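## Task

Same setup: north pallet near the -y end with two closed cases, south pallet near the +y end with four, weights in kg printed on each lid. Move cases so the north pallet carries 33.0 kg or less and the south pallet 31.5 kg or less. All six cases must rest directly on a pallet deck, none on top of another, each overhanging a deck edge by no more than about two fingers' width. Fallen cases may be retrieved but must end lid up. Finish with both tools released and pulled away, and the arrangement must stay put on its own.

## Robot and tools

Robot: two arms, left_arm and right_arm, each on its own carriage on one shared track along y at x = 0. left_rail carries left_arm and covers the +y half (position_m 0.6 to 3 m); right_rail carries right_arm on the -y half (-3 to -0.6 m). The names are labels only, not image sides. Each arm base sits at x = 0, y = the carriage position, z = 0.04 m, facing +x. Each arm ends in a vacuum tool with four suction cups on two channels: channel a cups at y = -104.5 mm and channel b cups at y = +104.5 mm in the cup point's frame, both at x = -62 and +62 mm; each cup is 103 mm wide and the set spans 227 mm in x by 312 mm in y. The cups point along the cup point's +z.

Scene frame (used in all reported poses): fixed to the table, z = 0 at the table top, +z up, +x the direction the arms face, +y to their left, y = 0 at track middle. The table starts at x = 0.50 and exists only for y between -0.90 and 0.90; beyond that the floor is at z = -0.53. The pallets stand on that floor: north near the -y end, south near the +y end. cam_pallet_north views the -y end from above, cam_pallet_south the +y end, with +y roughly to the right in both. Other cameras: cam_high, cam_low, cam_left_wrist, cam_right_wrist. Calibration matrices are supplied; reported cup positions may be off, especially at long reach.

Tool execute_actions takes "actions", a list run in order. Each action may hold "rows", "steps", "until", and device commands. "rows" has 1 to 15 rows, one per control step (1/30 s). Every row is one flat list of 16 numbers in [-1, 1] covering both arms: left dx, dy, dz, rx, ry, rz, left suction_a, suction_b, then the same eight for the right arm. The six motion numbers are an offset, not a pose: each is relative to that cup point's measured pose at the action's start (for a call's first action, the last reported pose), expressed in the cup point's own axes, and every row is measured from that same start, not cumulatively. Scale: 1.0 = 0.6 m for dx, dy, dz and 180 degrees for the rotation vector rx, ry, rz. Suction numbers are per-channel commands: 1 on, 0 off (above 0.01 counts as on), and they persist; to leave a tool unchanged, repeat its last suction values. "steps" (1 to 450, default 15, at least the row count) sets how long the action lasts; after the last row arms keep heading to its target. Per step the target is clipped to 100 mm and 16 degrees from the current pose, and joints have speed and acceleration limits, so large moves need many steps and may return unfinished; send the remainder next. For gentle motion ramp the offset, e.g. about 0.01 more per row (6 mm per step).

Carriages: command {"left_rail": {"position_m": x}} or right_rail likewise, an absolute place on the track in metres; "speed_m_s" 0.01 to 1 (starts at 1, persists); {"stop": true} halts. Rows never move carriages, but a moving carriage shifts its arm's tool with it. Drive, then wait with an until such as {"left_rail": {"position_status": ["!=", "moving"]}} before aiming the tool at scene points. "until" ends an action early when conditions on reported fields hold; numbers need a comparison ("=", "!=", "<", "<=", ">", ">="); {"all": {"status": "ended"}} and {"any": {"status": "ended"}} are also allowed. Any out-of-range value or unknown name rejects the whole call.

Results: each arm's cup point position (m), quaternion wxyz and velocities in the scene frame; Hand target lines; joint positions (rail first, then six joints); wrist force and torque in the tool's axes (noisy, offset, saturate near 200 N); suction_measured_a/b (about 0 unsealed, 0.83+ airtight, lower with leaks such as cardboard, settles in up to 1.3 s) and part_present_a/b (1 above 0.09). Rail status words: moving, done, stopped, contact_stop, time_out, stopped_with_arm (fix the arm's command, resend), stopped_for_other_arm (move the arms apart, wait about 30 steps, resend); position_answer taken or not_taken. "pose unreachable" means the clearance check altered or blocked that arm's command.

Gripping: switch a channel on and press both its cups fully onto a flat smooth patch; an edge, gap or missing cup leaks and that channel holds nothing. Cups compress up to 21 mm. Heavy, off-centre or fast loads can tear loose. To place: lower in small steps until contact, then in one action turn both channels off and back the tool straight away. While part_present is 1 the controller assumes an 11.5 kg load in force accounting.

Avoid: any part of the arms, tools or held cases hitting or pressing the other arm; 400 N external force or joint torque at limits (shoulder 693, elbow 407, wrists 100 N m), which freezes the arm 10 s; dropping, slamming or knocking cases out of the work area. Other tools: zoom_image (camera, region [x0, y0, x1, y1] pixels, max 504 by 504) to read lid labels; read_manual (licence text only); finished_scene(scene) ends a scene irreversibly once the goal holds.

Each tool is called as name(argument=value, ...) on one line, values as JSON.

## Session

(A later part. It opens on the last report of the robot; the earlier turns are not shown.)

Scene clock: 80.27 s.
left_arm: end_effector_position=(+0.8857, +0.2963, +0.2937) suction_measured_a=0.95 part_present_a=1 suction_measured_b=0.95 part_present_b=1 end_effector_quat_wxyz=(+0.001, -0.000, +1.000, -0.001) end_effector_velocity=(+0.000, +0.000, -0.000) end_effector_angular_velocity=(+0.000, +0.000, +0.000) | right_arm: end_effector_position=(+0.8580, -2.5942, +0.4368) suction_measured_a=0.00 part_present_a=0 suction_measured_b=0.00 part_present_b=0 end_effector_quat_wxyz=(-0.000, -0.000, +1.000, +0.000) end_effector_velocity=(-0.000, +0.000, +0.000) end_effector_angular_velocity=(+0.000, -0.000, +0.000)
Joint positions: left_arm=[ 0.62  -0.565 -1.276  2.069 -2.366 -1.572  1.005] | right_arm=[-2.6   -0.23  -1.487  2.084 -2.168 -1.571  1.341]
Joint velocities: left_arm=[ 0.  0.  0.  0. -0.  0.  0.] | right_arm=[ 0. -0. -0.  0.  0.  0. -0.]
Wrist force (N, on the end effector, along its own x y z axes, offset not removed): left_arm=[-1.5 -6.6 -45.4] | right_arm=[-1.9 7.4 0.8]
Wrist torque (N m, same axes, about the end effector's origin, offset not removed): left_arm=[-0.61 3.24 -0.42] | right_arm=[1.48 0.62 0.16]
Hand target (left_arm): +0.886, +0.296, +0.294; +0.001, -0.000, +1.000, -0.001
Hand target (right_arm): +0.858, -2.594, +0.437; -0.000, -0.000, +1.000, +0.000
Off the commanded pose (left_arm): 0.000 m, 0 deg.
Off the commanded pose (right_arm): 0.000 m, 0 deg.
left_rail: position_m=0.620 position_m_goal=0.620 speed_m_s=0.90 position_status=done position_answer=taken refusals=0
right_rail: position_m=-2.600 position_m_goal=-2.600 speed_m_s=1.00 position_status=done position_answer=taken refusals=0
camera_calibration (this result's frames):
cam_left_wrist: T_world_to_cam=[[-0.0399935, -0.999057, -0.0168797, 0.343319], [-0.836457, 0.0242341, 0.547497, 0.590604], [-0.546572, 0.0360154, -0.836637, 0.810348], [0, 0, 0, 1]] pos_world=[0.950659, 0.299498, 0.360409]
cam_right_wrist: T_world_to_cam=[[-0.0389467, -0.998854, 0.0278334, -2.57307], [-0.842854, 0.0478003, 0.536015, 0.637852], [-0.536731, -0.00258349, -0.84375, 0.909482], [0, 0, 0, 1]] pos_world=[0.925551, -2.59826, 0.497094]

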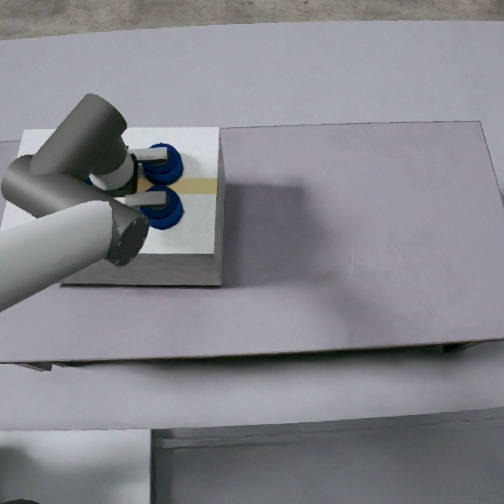

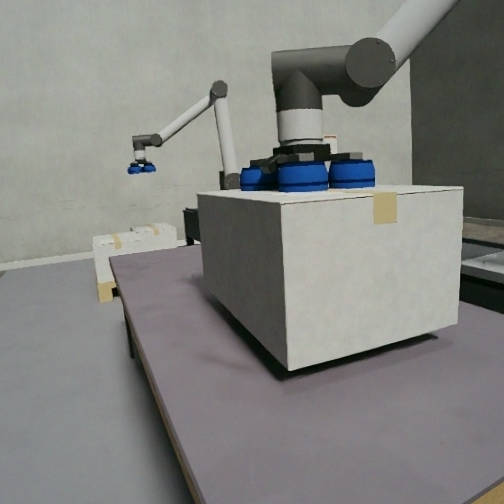

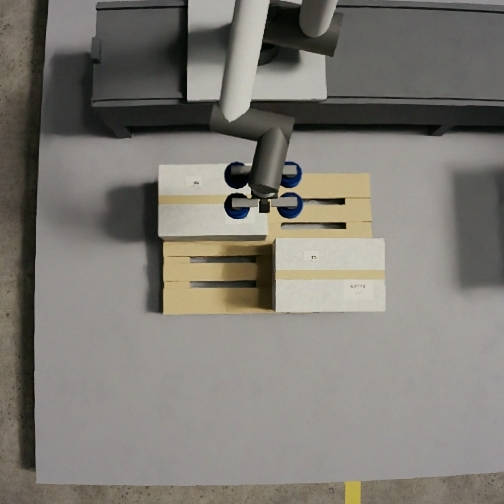

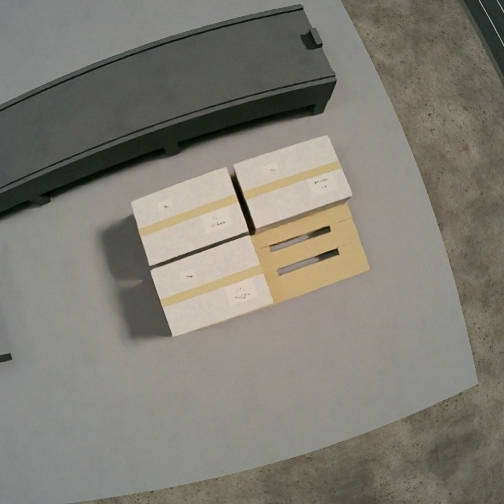

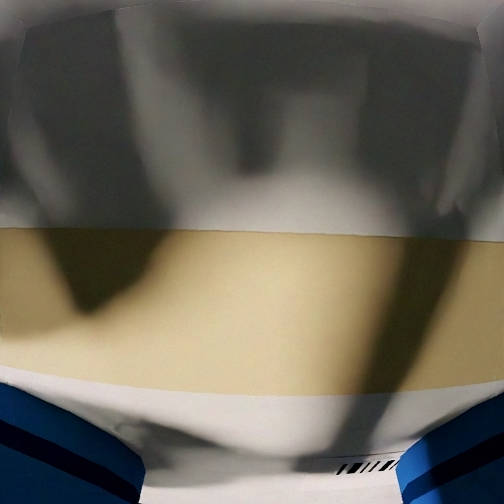

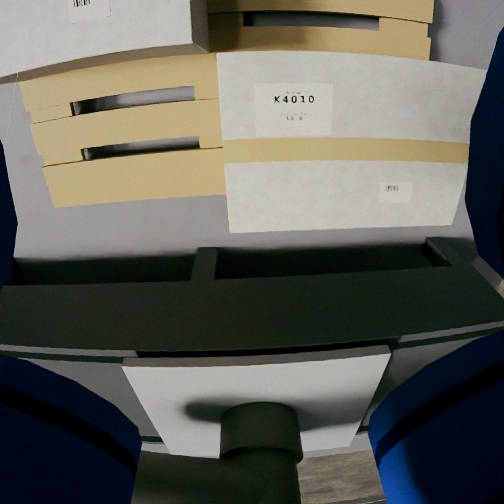

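execute_actions(actions=[{"rows":[[0,0,0.015,0,0,0,1,1,0,0,0,0,0,0,0,0],[0,0,0.03,0,0,0,1,1,0,0,0,0,0,0,0,0]],"steps":25},{"rows":[[0,0,-0.1,0,0,0,0,0,0,0,0,0,0,0,0,0],[0,0,-0.27,0,0,0,0,0,0,0,0,0,0,0,0,0]],"steps":30},{"left_rail":{"position_m":2.6,"speed_m_s":1},"steps":45},{"right_rail":{"position_m":-0.6},"rows":[[0,0,0,0,0,0,0,0,-0.09,0.8,0,0,0,0,0,0]],"steps":300,"until":{"all":{"status":"ended"}}}])

Scene clock: 94.10 s.
left_arm: end_effector_position=(+0.8857, +2.2763, +0.4378) suction_measured_a=0.00 part_present_a=0 suction_measured_b=0.00 part_present_b=0 end_effector_quat_wxyz=(+0.001, -0.000, +1.000, -0.001) end_effector_velocity=(-0.000, -0.000, +0.000) end_effector_angular_velocity=(-0.000, -0.000, -0.000) | right_arm: end_effector_position=(+0.9118, -0.1136, +0.4364) suction_measured_a=0.00 part_present_a=0 suction_measured_b=0.00 part_present_b=0 end_effector_quat_wxyz=(-0.000, -0.000, +1.000, +0.000) end_effector_velocity=(+0.000, -0.001, -0.000) end_effector_angular_velocity=(-0.000, -0.000, -0.001)
Joint positions: left_arm=[ 2.6   -0.565 -1.394  1.973 -2.152 -1.572  1.005] | right_arm=[-0.6    0.294 -1.296  1.847 -2.121 -1.57   1.865]
Joint velocities: left_arm=[ 0. -0. -0.  0.  0.  0.  0.] | right_arm=[ 0.    -0.001  0.    -0.     0.    -0.     0.   ]
Wrist force (N, on the end effector, along its own x y z axes, offset not removed): left_arm=[-8.6 -5.1 -3.5] | right_arm=[2.3 5.6 -0.9]
Wrist torque (N m, same axes, about the end effector's origin, offset not removed): left_arm=[-0.25 1.66 -0.40] | right_arm=[1.17 0.03 0.21]
Hand target (left_arm): +0.886, +2.276, +0.438; +0.001, -0.000, +1.000, -0.001
Hand target (right_arm): +0.912, -0.114, +0.436; -0.000, -0.000, +1.000, +0.000
Off the commanded pose (left_arm): 0.000 m, 0 deg.
Off the commanded pose (right_arm): 0.001 m, 0 deg.
left_rail: position_m=2.600 position_m_goal=2.600 speed_m_s=1.00 position_status=done position_answer=taken refusals=0
right_rail: position_m=-0.600 position_m_goal=-0.600 speed_m_s=1.00 position_status=done position_answer=taken refusals=0
camera_calibration (this result's frames):
cam_left_wrist: T_world_to_cam=[[-0.0399748, -0.999059, -0.0168336, 2.3239], [-0.836502, 0.0242467, 0.547427, 0.463705], [-0.546503, 0.0359646, -0.836684, 0.859648], [0, 0, 0, 1]] pos_world=[0.950587, 2.27955, 0.504529]
cam_right_wrist: T_world_to_cam=[[-0.0388651, -0.998853, 0.0279589, -0.0933523], [-0.842607, 0.0478, 0.536403, 0.564518], [-0.537125, -0.00271098, -0.843499, 0.944698], [0, 0, 0, 1]] pos_world=[0.97946, -0.117668, 0.496652]

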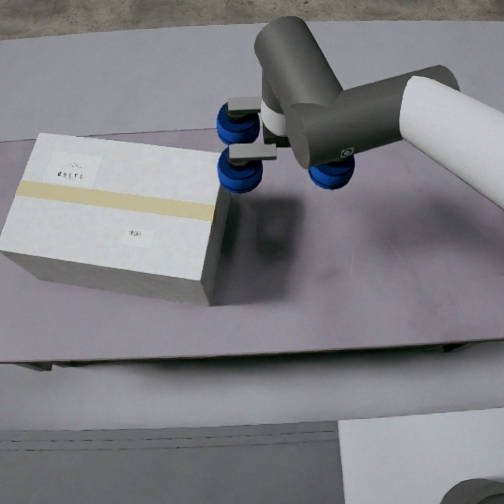

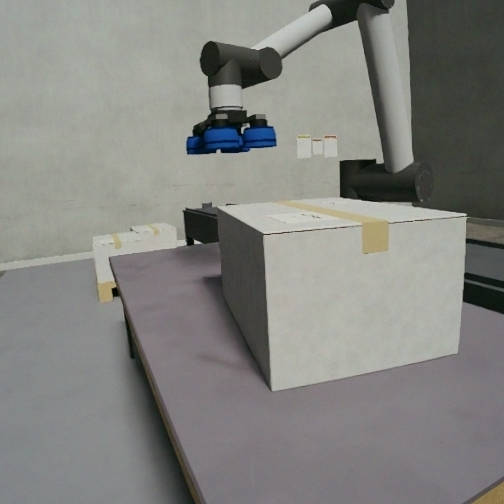

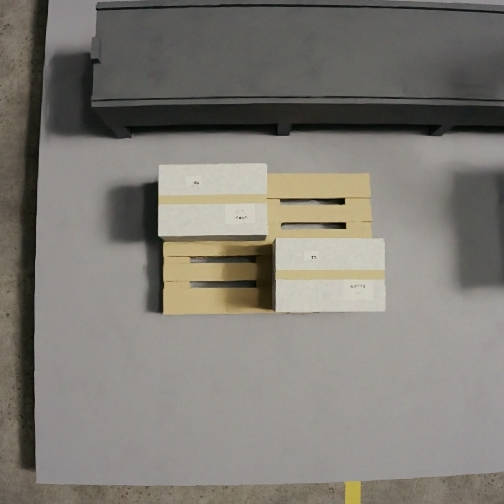

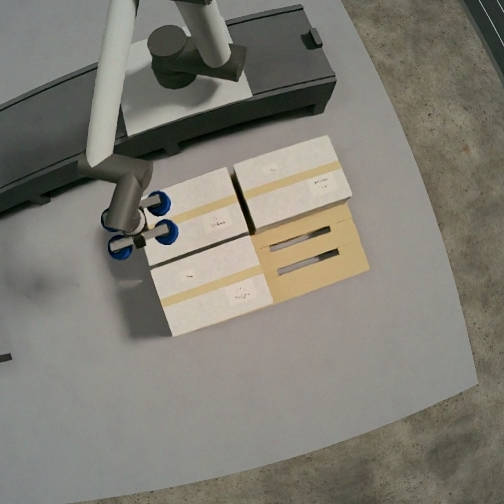

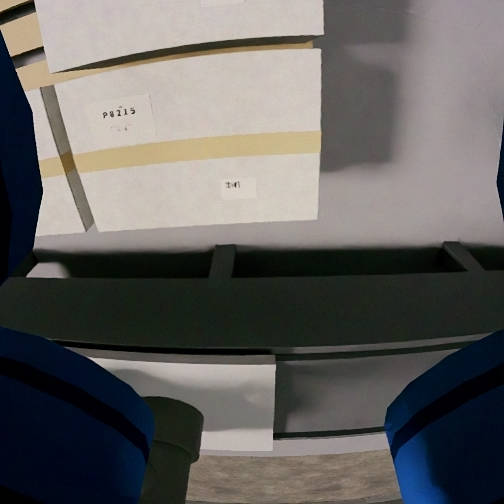

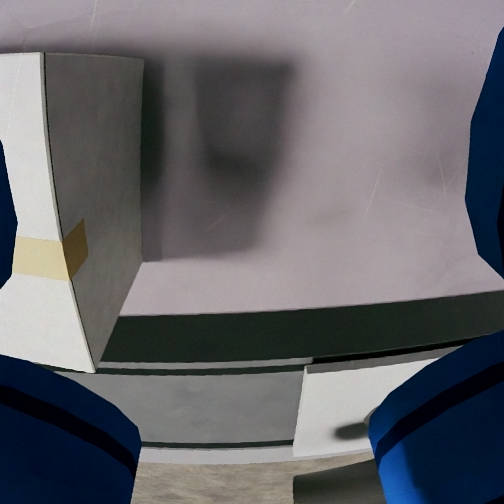

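execute_actions(actions=[{"rows":[[0.11,0.32,0,0,0,-0.028,0,0,0.053,0.69,0,0,0,0.045,0,0]],"steps":45},{"rows":[[0,0,0.88,0,0,0,1,1,0,0,0.22,0,0,0,1,1]],"steps":50},{"rows":[[0,0,0.02,0,0,0,1,1,0,0,0.02,0,0,0,1,1],[0,0,0.045,0,0,0,1,1,0,0,0.05,0,0,0,1,1]],"steps":50}])

Scene clock: 109.77 s.
left_arm: end_effector_position=(+0.8194, +2.4680, -0.1158) suction_measured_a=0.00 part_present_a=0 suction_measured_b=0.00 part_present_b=0 end_effector_quat_wxyz=(+0.001, -0.044, +0.999, -0.001) end_effector_velocity=(-0.000, +0.000, -0.000) end_effector_angular_velocity=(+0.000, +0.000, -0.000) | right_arm: end_effector_position=(+0.8797, +0.2998, +0.2740) suction_measured_a=0.00 part_present_a=0 suction_measured_b=0.00 part_present_b=0 end_effector_quat_wxyz=(-0.000, +0.071, +0.998, +0.000) end_effector_velocity=(+0.000, +0.000, -0.000) end_effector_angular_velocity=(-0.000, +0.000, +0.000)
Joint positions: left_arm=[ 2.6   -0.404 -0.808  2.31  -3.075 -1.572  1.078] | right_arm=[-0.6    0.636 -0.966  1.586 -2.19  -1.57   2.348]
Joint velocities: left_arm=[ 0. -0.  0. -0. -0. -0.  0.] | right_arm=[ 0.  0.  0.  0. -0. -0. -0.]
Wrist force (N, on the end effector, along its own x y z axes, offset not removed): left_arm=[-2.2 0.8 -6.0] | right_arm=[0.3 0.5 0.2]
Wrist torque (N m, same axes, about the end effector's origin, offset not removed): left_arm=[0.61 0.73 -0.30] | right_arm=[0.65 0.30 0.34]
Hand target (left_arm): +0.819, +2.468, -0.116; +0.001, -0.044, +0.999, -0.001
Hand target (right_arm): +0.880, +0.300, +0.274; -0.000, +0.071, +0.998, +0.000
Off the commanded pose (left_arm): 0.000 m, 0 deg.
Off the commanded pose (right_arm): 0.000 m, 0 deg.
left_rail: position_m=2.600 position_m_goal=2.600 speed_m_s=1.00 position_status=done position_answer=taken refusals=0
right_rail: position_m=-0.600 position_m_goal=-0.600 speed_m_s=1.00 position_status=done position_answer=taken refusals=0
camera_calibration (this result's frames):
cam_left_wrist: T_world_to_cam=[[0.0479362, -0.998705, -0.0170309, 2.43056], [-0.835296, -0.0494306, 0.547574, 0.887541], [-0.547707, -0.0120228, -0.836584, 0.47273], [0, 0, 0, 1]] pos_world=[0.883765, 2.47696, -0.0491212]
cam_right_wrist: T_world_to_cam=[[-0.179203, -0.983409, 0.0281691, 0.441665], [-0.827364, 0.166136, 0.536533, 0.555881], [-0.532311, 0.0728421, -0.843409, 0.764688], [0, 0, 0, 1]] pos_world=[0.946115, 0.286284, 0.334255]

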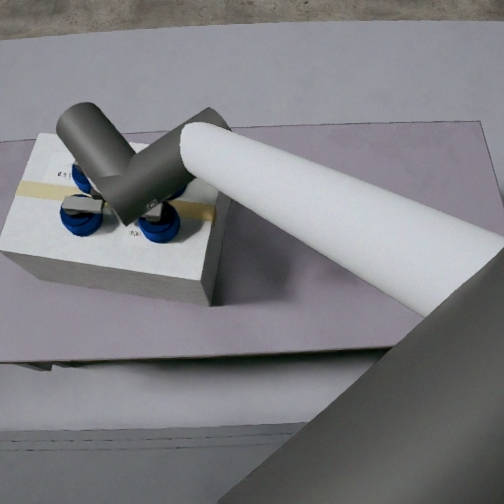

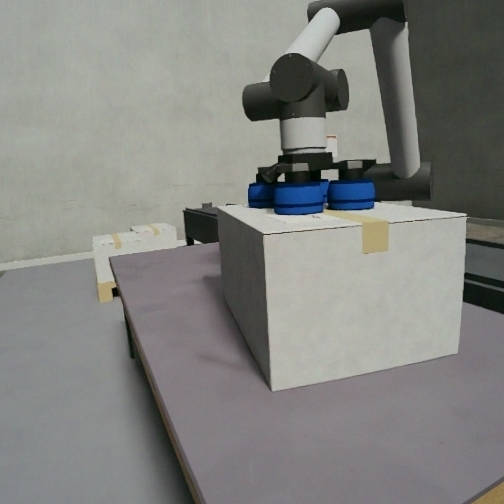

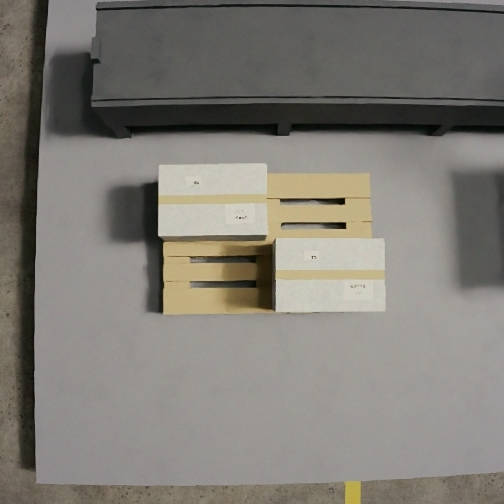

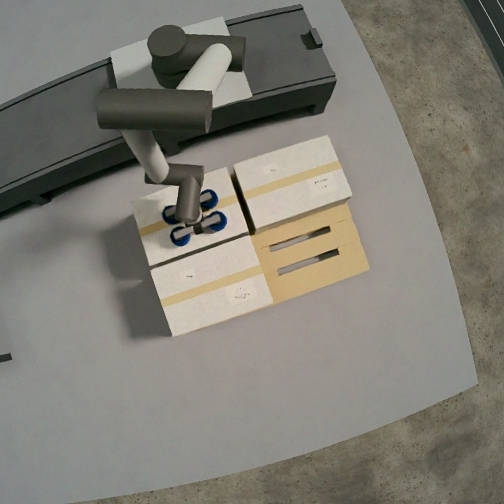

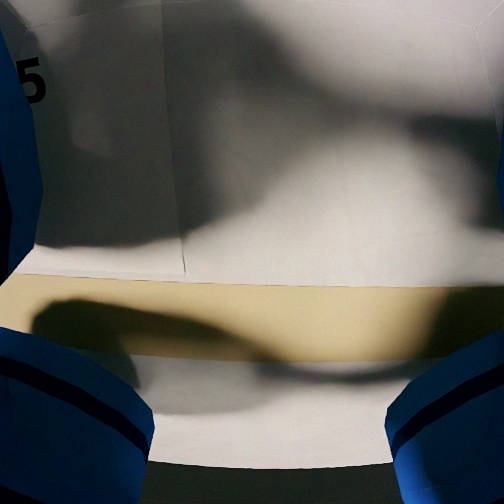

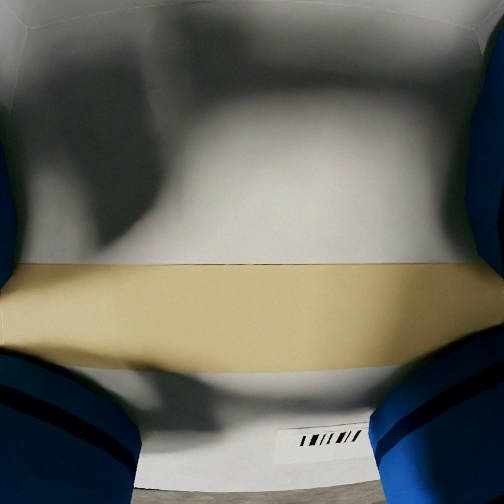

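Both just short; 1.5 cm more each.

execute_actions(actions=[{"rows":[[0,0,0.012,0,0,0,1,1,0,0,0.012,0,0,0,1,1],[0,0,0.025,0,0,0,1,1,0,0,0.025,0,0,0,1,1]],"steps":50}])

Scene clock: 114.30 s.
left_arm: end_effector_position=(+0.8194, +2.4680, -0.1308) suction_measured_a=0.00 part_present_a=0 suction_measured_b=0.00 part_present_b=0 end_effector_quat_wxyz=(+0.001, -0.044, +0.999, -0.001) end_effector_velocity=(-0.000, +0.000, -0.000) end_effector_angular_velocity=(+0.000, +0.000, -0.000) | right_arm: end_effector_position=(+0.8797, +0.2998, +0.2590) suction_measured_a=0.86 part_present_a=1 suction_measured_b=0.86 part_present_b=1 end_effector_quat_wxyz=(-0.000, +0.071, +0.998, +0.000) end_effector_velocity=(+0.000, -0.000, -0.000) end_effector_angular_velocity=(-0.000, +0.000, -0.000)
Joint positions: left_arm=[ 2.6   -0.404 -0.784  2.307 -3.095 -1.572  1.078] | right_arm=[-0.6    0.636 -0.956  1.593 -2.207 -1.57   2.348]
Joint velocities: left_arm=[ 0. -0.  0. -0.  0.  0.  0.] | right_arm=[ 0. -0.  0.  0. -0. -0.  0.]
Wrist force (N, on the end effector, along its own x y z axes, offset not removed): left_arm=[-5.1 -1.9 -2.9] | right_arm=[-0.6 -2.8 -35.7]
Wrist torque (N m, same axes, about the end effector's origin, offset not removed): left_arm=[0.39 1.29 -0.40] | right_arm=[0.08 1.22 0.21]
Hand target (left_arm): +0.819, +2.468, -0.131; +0.001, -0.044, +0.999, -0.001
Hand target (right_arm): +0.880, +0.300, +0.259; -0.000, +0.071, +0.998, +0.000
Off the commanded pose (left_arm): 0.000 m, 0 deg.
Off the commanded pose (right_arm): 0.000 m, 0 deg.
left_rail: position_m=2.600 position_m_goal=2.600 speed_m_s=1.00 position_status=done position_answer=taken refusals=0
right_rail: position_m=-0.600 position_m_goal=-0.600 speed_m_s=1.00 position_status=done position_answer=taken refusals=0
camera_calibration (this result's frames):
cam_left_wrist: T_world_to_cam=[[0.0479231, -0.998706, -0.0170305, 2.43028], [-0.835297, -0.0494195, 0.547573, 0.895725], [-0.547706, -0.0120159, -0.836585, 0.460171], [0, 0, 0, 1]] pos_world=[0.883769, 2.47693, -0.0641145]
cam_right_wrist: T_world_to_cam=[[-0.179203, -0.983409, 0.028167, 0.442084], [-0.827365, 0.166135, 0.536531, 0.56393], [-0.532309, 0.0728436, -0.84341, 0.752029], [0, 0, 0, 1]] pos_world=[0.946111, 0.286281, 0.31925]

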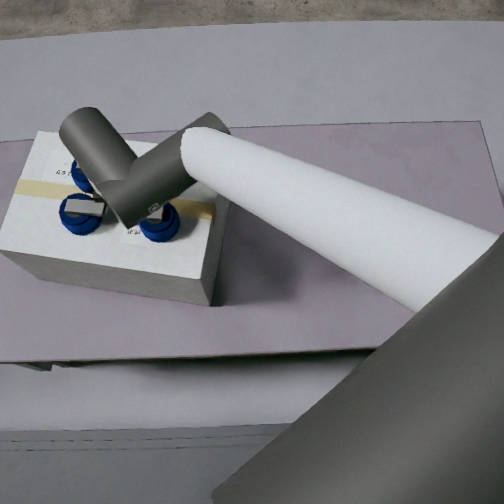

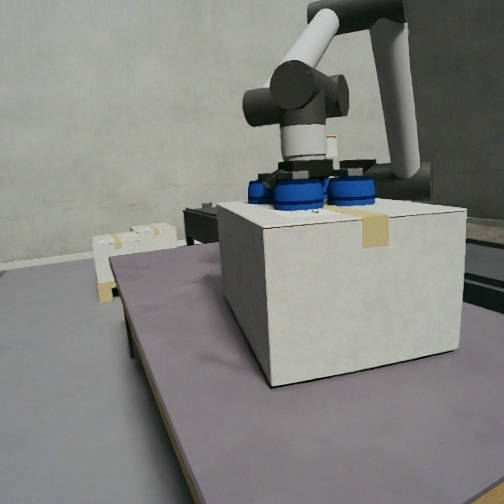

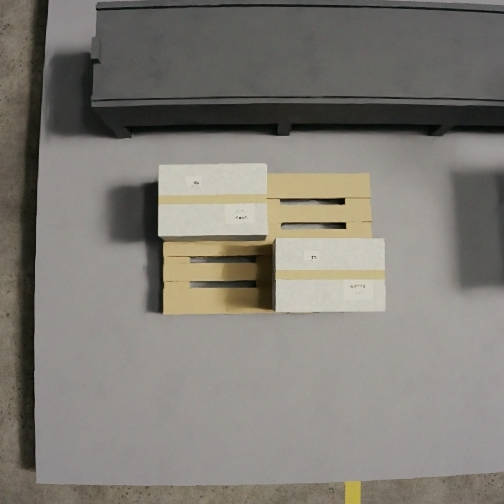

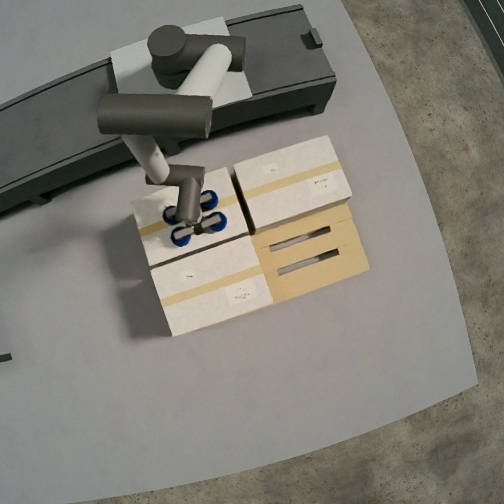

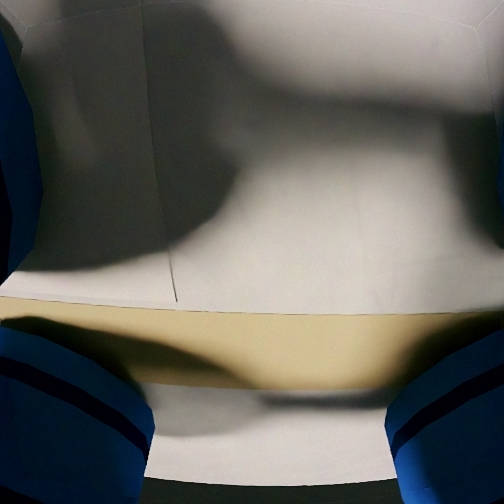

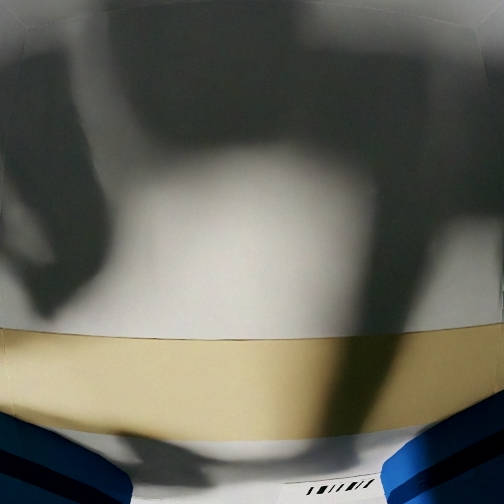

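execute_actions(actions=[{"rows":[[0,0,0.012,0,0,0,1,1,0,0,-0.02,0,0,0,1,1],[0,0,0.025,0,0,0,1,1,0,0,-0.06,0,0,-0.01,1,1],[0,0,0.025,0,0,0,1,1,0,0,-0.12,0,0,-0.02,1,1],[0,0,0.025,0,0,0,1,1,0,0,-0.3,0,0,-0.045,1,1]],"steps":40},
{"rows":[[0,0,0,0,0,0,1,1,0,-0.03,0,0,0,0,1,1],[0,0,0,0,0,0,1,1,-0.05,-0.1,0,0,0,0,1,1],[0,0,0,0,0,0,1,1,-0.15,-0.3,0,0,0,0,1,1],[0,0,0,0,0,0,1,1,-0.48,-0.75,0,0,0,0,1,1]],"steps":45},
{"rows":[[0,0,0,0,0,0,1,1,0,-0.75,0,0,0,0,1,1]],"steps":45},
{"right_rail":{"position_m":-2.9,"speed_m_s":0.8},"steps":300,"until":{"all":{"status":"ended"}}}])

Scene clock: 130.60 s.
left_arm: end_effector_position=(+0.8194, +2.4681, -0.1458) suction_measured_a=0.95 part_present_a=1 suction_measured_b=0.95 part_present_b=1 end_effector_quat_wxyz=(+0.001, -0.044, +0.999, -0.001) end_effector_velocity=(-0.000, +0.000, -0.000) end_effector_angular_velocity=(+0.000, +0.000, +0.000) | right_arm: end_effector_position=(+1.1659, -2.8984, +0.4395) suction_measured_a=0.86 part_present_a=1 suction_measured_b=0.86 part_present_b=1 end_effector_quat_wxyz=(-0.000, +0.000, +1.000, +0.000) end_effector_velocity=(-0.000, +0.001, +0.000) end_effector_angular_velocity=(+0.000, -0.000, +0.001)
Joint positions: left_arm=[ 2.6   -0.404 -0.761  2.303 -3.114 -1.572  1.078] | right_arm=[-2.9   -0.172 -1.16   1.644 -2.054 -1.57   1.399]
Joint velocities: left_arm=[ 0. -0.  0. -0.  0. -0. -0.] | right_arm=[-0.     0.001 -0.    -0.     0.     0.     0.   ]
Wrist force (N, on the end effector, along its own x y z axes, offset not removed): left_arm=[2.1 -4.9 -61.0] | right_arm=[-1.2 -10.5 -41.4]
Wrist torque (N m, same axes, about the end effector's origin, offset not removed): left_arm=[-5.32 -2.38 -0.42] | right_arm=[1.44 1.31 0.30]
Hand target (left_arm): +0.819, +2.468, -0.146; +0.001, -0.044, +0.999, -0.001
Hand target (right_arm): +1.166, -2.898, +0.439; -0.000, +0.000, +1.000, +0.000
Off the commanded pose (left_arm): 0.000 m, 0 deg.
Off the commanded pose (right_arm): 0.001 m, 0 deg.
left_rail: position_m=2.600 position_m_goal=2.600 speed_m_s=1.00 position_status=done position_answer=taken refusals=0
right_rail: position_m=-2.900 position_m_goal=-2.900 speed_m_s=0.80 position_status=done position_answer=taken refusals=0
camera_calibration (this result's frames):
cam_left_wrist: T_world_to_cam=[[0.047963, -0.998703, -0.0170645, 2.43002], [-0.835312, -0.0494718, 0.547546, 0.904089], [-0.547681, -0.0120078, -0.836601, 0.447606], [0, 0, 0, 1]] pos_world=[0.88379, 2.47697, -0.0790954]
cam_right_wrist: T_world_to_cam=[[-0.0391437, -0.998846, 0.0278125, -2.86477], [-0.842921, 0.047955, 0.535897, 0.911082], [-0.536612, -0.0024667, -0.843825, 1.07648], [0, 0, 0, 1]] pos_world=[1.23348, -2.9025, 0.49979]

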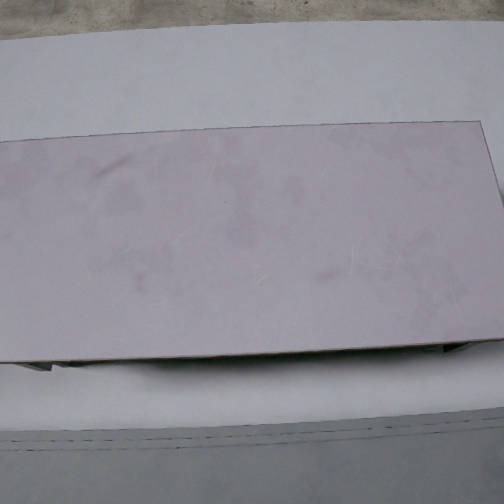

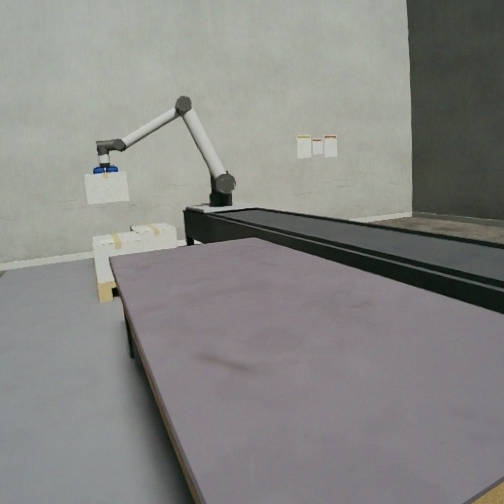

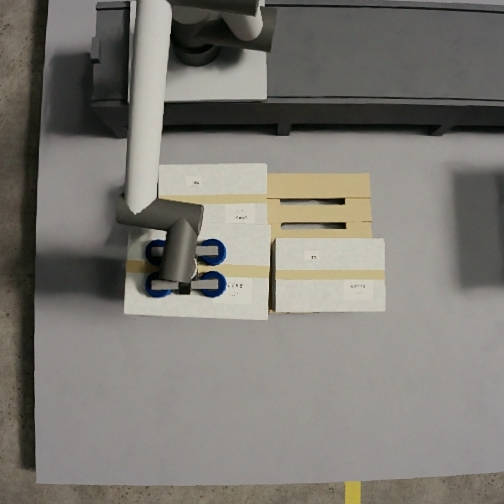

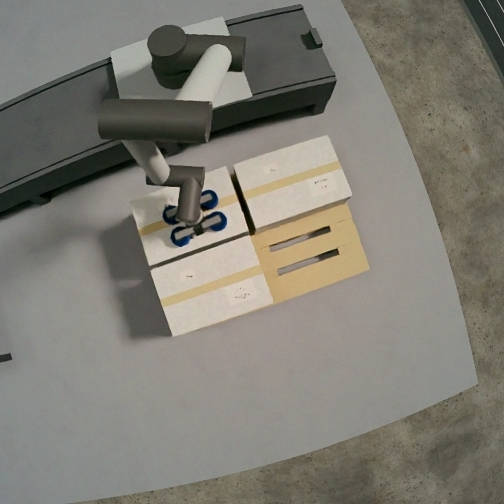

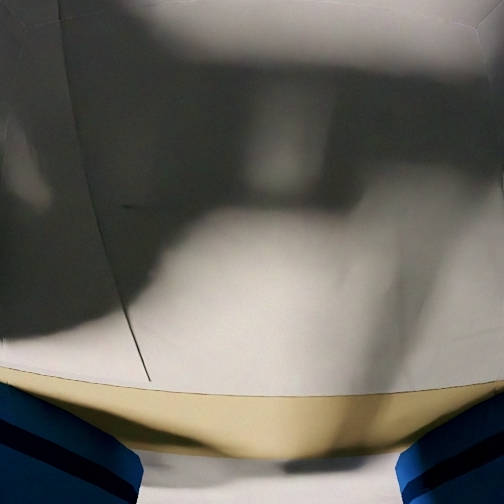

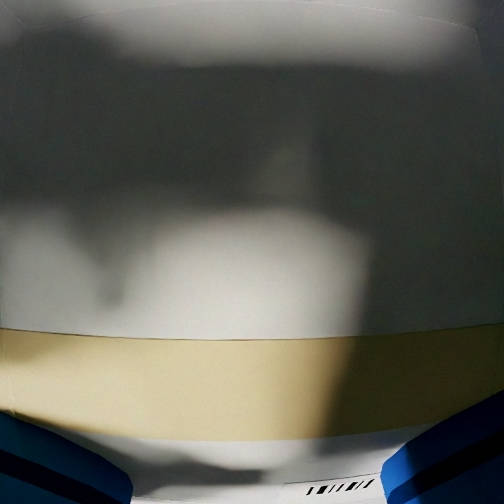

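execute_actions(actions=[{"rows":[[0,0,-0.02,0,0,0,1,1,-0.01,0,0,0,0,0,1,1],[0,0,-0.06,0,0,0,1,1,-0.035,0.015,0.02,0,0,0,1,1],[0,0,-0.12,0,0,0,1,1,-0.035,0.015,0.06,0,0,0,1,1],[0,0,-0.2,0,0,0,1,1,-0.035,0.015,0.12,0,0,0,1,1],[0,0,-0.3,0,0,0,1,1,-0.035,0.015,0.25,0,0,0,1,1],[0,0,-0.45,0,0,0,1,1,-0.035,0.015,0.9,0,0,0,1,1],[0,0,-0.98,0,0,0,1,1,-0.035,0.015,0.9,0,0,0,1,1]],"steps":55},
{"rows":[[0,-0.02,0,0,0,0,1,1,0,0,0,0,0,0,1,1],[-0.03,-0.1,0,0,0,0.01,1,1,0,0,0,0,0,0,1,1],[-0.07,-0.28,0,0,0,0.028,1,1,0,0,0,0,0,0,1,1]],"steps":35},
{"left_rail":{"position_m":0.62,"speed_m_s":0.9},"steps":300,"until":{"left_rail":{"position_status":["!=","moving"]}}},
{"rows":[[0,0,0.02,0,0,0,1,1,0,0,0,0,0,0,1,1],[0,0,0.06,0,0,0,1,1,0,0,0,0,0,0,1,1],[0,0,0.12,0,0,0,1,1,0,0,0,0,0,0,1,1],[0,0,0.28,0,0,0,1,1,0,0,0,0,0,0,1,1]],"steps":40}])

Scene clock: 149.47 s.
left_arm: end_effector_position=(+0.8761, +0.3247, +0.2729) suction_measured_a=0.95 part_present_a=1 suction_measured_b=0.95 part_present_b=1 end_effector_quat_wxyz=(+0.001, -0.000, +1.000, -0.001) end_effector_velocity=(+0.000, +0.000, -0.000) end_effector_angular_velocity=(+0.000, +0.000, +0.000) | right_arm: end_effector_position=(+1.1868, -2.8897, -0.1003) suction_measured_a=0.86 part_present_a=1 suction_measured_b=0.86 part_present_b=1 end_effector_quat_wxyz=(+0.000, +0.000, +1.000, +0.000) end_effector_velocity=(-0.000, -0.000, -0.000) end_effector_angular_velocity=(-0.000, +0.000, -0.000)
Joint positions: left_arm=[ 0.62  -0.544 -1.273  2.107 -2.407 -1.572  1.026] | right_arm=[-2.9   -0.161 -0.695  1.767 -2.643 -1.57   1.409]
Joint velocities: left_arm=[ 0.  0.  0.  0. -0.  0.  0.] | right_arm=[ 0. -0.  0. -0.  0. -0.  0.]
Wrist force (N, on the end effector, along its own x y z axes, offset not removed): left_arm=[-4.1 -5.6 -60.8] | right_arm=[5.4 -3.8 -36.7]
Wrist torque (N m, same axes, about the end effector's origin, offset not removed): left_arm=[-5.38 -1.58 -0.35] | right_arm=[0.15 0.32 0.19]
Hand target (left_arm): +0.876, +0.325, +0.273; +0.001, -0.000, +1.000, -0.001
Hand target (right_arm): +1.187, -2.890, -0.100; +0.000, +0.000, +1.000, +0.000
Off the commanded pose (left_arm): 0.000 m, 0 deg.
Off the commanded pose (right_arm): 0.000 m, 0 deg.
left_rail: position_m=0.620 position_m_goal=0.620 speed_m_s=0.90 position_status=done position_answer=taken refusals=0
right_rail: position_m=-2.900 position_m_goal=-2.900 speed_m_s=0.80 position_status=done position_answer=taken refusals=0
camera_calibration (this result's frames):
cam_left_wrist: T_world_to_cam=[[-0.039982, -0.999058, -0.0168555, 0.370999], [-0.836627, 0.024249, 0.547235, 0.593449], [-0.546311, 0.0359814, -0.836809, 0.786478], [0, 0, 0, 1]] pos_world=[0.940991, 0.32796, 0.339629]
cam_right_wrist: T_world_to_cam=[[-0.039143, -0.998846, 0.0278204, -2.84023], [-0.842961, 0.0479584, 0.535833, 1.21758], [-0.536549, -0.0024774, -0.843865, 0.632087], [0, 0, 0, 1]] pos_world=[1.25434, -2.89378, -0.0400045]

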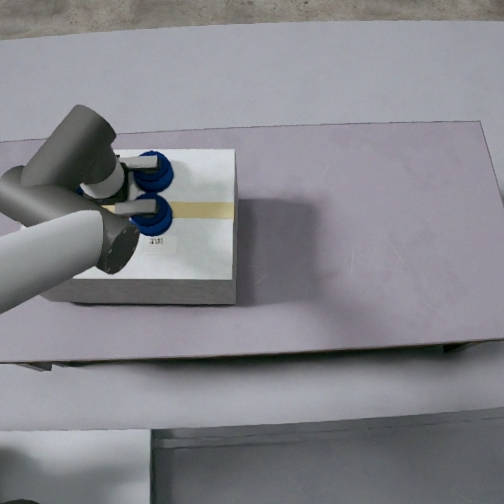

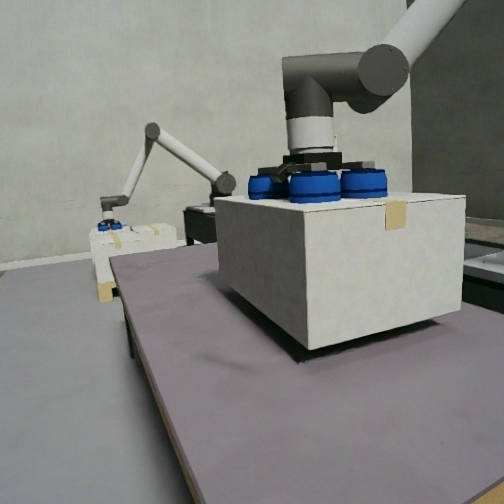

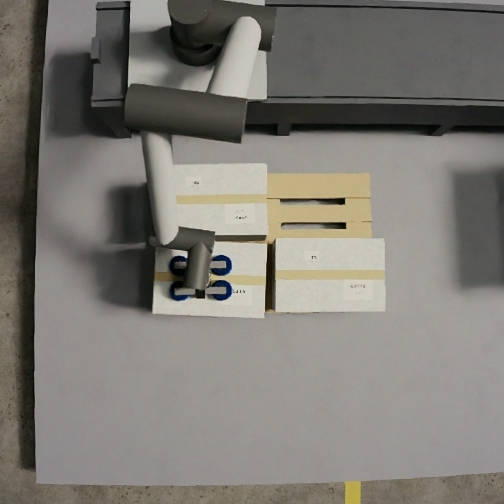

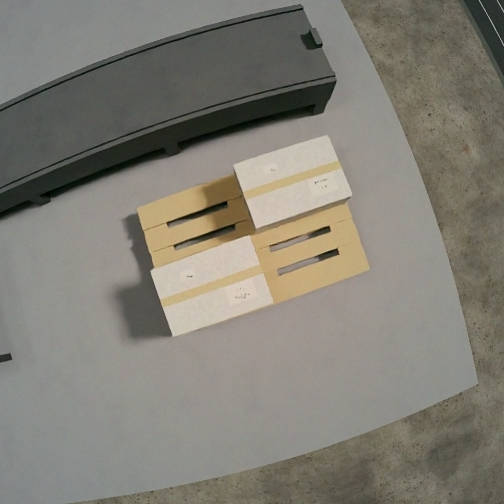

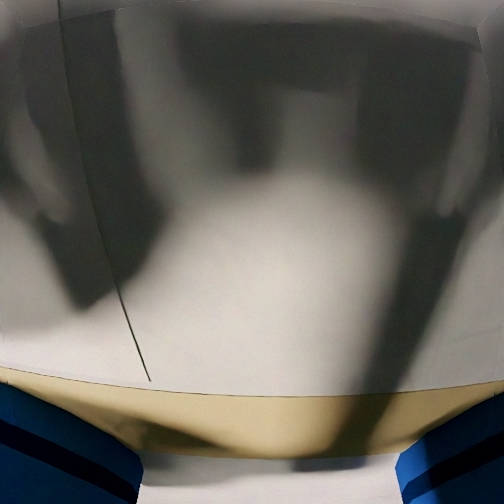

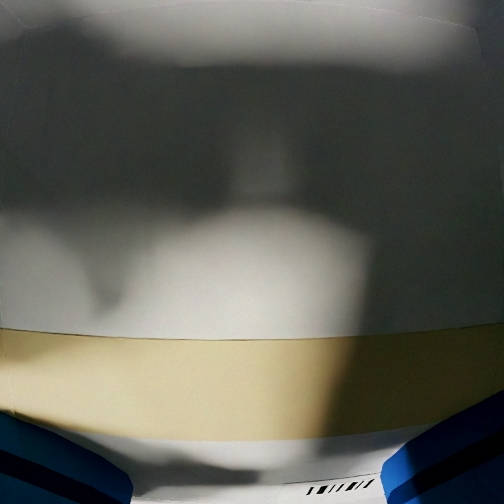

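execute_actions(actions=[{"rows":[[0,0,0.01,0,0,0,1,1,0,0.01,0.02,0,0,0,1,1],[0,0,0.03,0,0,0,1,1,0,0.015,0.045,0,0,0,1,1]],"steps":25},{"rows":[[0,0,-0.1,0,0,0,0,0,0,0,-0.1,0,0,0,0,0],[0,0,-0.3,0,0,0,0,0,0,0,-0.3,0,0,0,0,0],[0,0,-0.3,0,0,0,0,0,0,0,-0.95,0,0,0,0,0]],"steps":45},{"left_rail":{"position_m":2.0,"speed_m_s":1},"steps":45},{"right_rail":{"position_m":-0.6,"speed_m_s":1},"rows":[[0,0,0,0,0,0,0,0,0.5,0.75,0,0,0,0,0,0]],"steps":300,"until":{"all":{"status":"ended"}}}])

Scene clock: 162.43 s.
left_arm: end_effector_position=(+0.8760, +1.7048, +0.4350) suction_measured_a=0.00 part_present_a=0 suction_measured_b=0.00 part_present_b=0 end_effector_quat_wxyz=(+0.001, -0.000, +1.000, -0.001) end_effector_velocity=(+0.000, -0.000, -0.000) end_effector_angular_velocity=(+0.000, +0.000, -0.000) | right_arm: end_effector_position=(+0.8868, -0.1297, +0.4430) suction_measured_a=0.00 part_present_a=0 suction_measured_b=0.00 part_present_b=0 end_effector_quat_wxyz=(-0.000, +0.000, +1.000, +0.000) end_effector_velocity=(+0.000, -0.000, +0.000) end_effector_angular_velocity=(+0.000, -0.000, -0.001)
Joint positions: left_arm=[ 2.    -0.544 -1.412  2.001 -2.162 -1.572  1.026] | right_arm=[-0.6    0.286 -1.332  1.885 -2.123 -1.57   1.857]
Joint velocities: left_arm=[ 0. -0.  0. -0.  0. -0.  0.] | right_arm=[ 0.    -0.001 -0.    -0.     0.    -0.     0.   ]
Wrist force (N, on the end effector, along its own x y z axes, offset not removed): left_arm=[-4.4 -3.7 -2.4] | right_arm=[-1.5 5.9 0.5]
Wrist torque (N m, same axes, about the end effector's origin, offset not removed): left_arm=[-0.04 0.86 -0.52] | right_arm=[1.26 0.47 0.30]
Hand target (left_arm): +0.876, +1.705, +0.435; +0.001, -0.000, +1.000, -0.001
Hand target (right_arm): +0.887, -0.130, +0.443; -0.000, +0.000, +1.000, +0.000
Off the commanded pose (left_arm): 0.000 m, 0 deg.
Off the commanded pose (right_arm): 0.001 m, 0 deg.
left_rail: position_m=2.000 position_m_goal=2.000 speed_m_s=1.00 position_status=done position_answer=taken refusals=0
right_rail: position_m=-0.600 position_m_goal=-0.600 speed_m_s=1.00 position_status=done position_answer=taken refusals=0
camera_calibration (this result's frames):
cam_left_wrist: T_world_to_cam=[[-0.0398832, -0.999063, -0.016802, 1.75241], [-0.836648, 0.0241967, 0.547207, 0.471315], [-0.546287, 0.0358817, -0.836829, 0.872548], [0, 0, 0, 1]] pos_world=[0.940878, 1.70805, 0.501711]
cam_right_wrist: T_world_to_cam=[[-0.0390684, -0.998846, 0.0279226, -0.110397], [-0.84278, 0.0479512, 0.536118, 0.540929], [-0.536838, -0.00258732, -0.843681, 0.936595], [0, 0, 0, 1]] pos_world=[0.954371, -0.133785, 0.503268]

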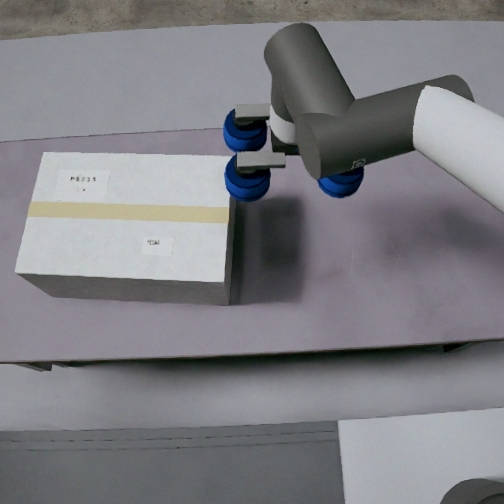

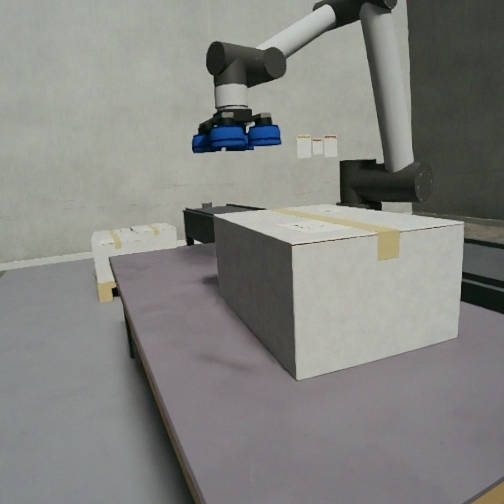

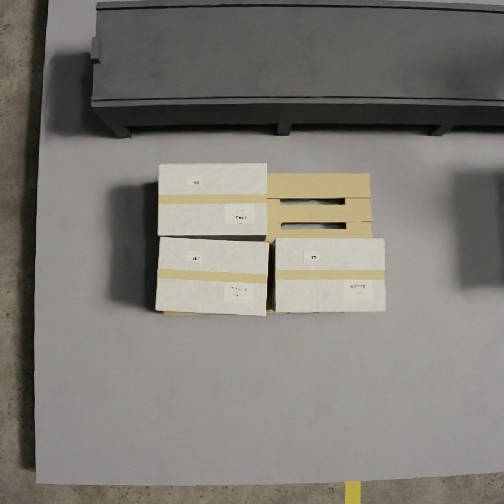

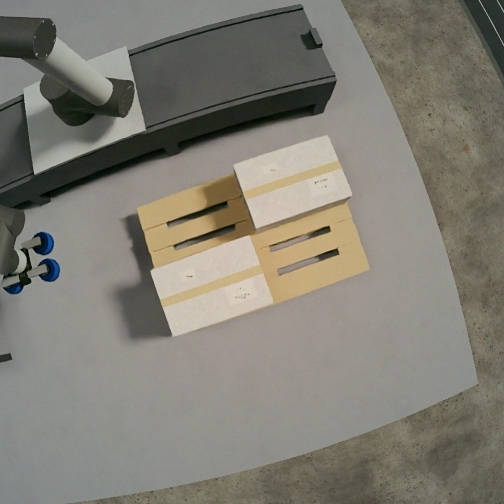

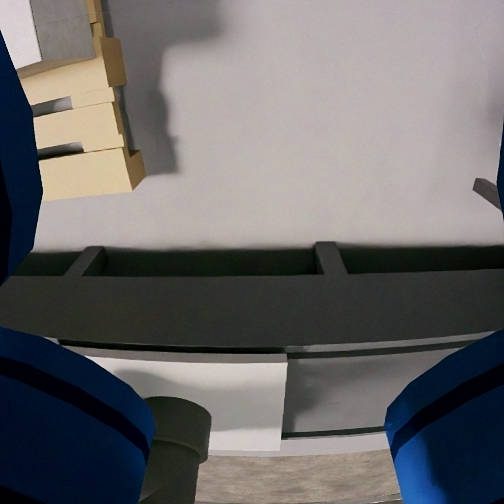

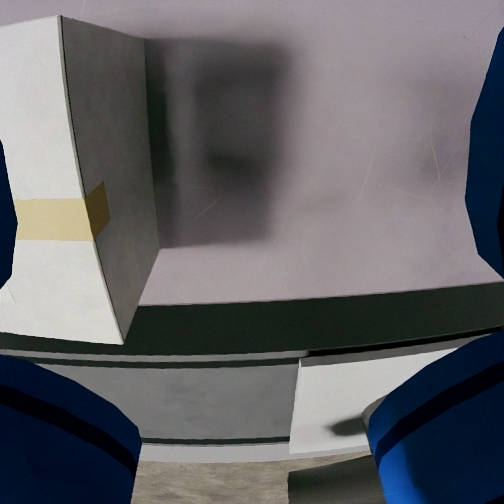

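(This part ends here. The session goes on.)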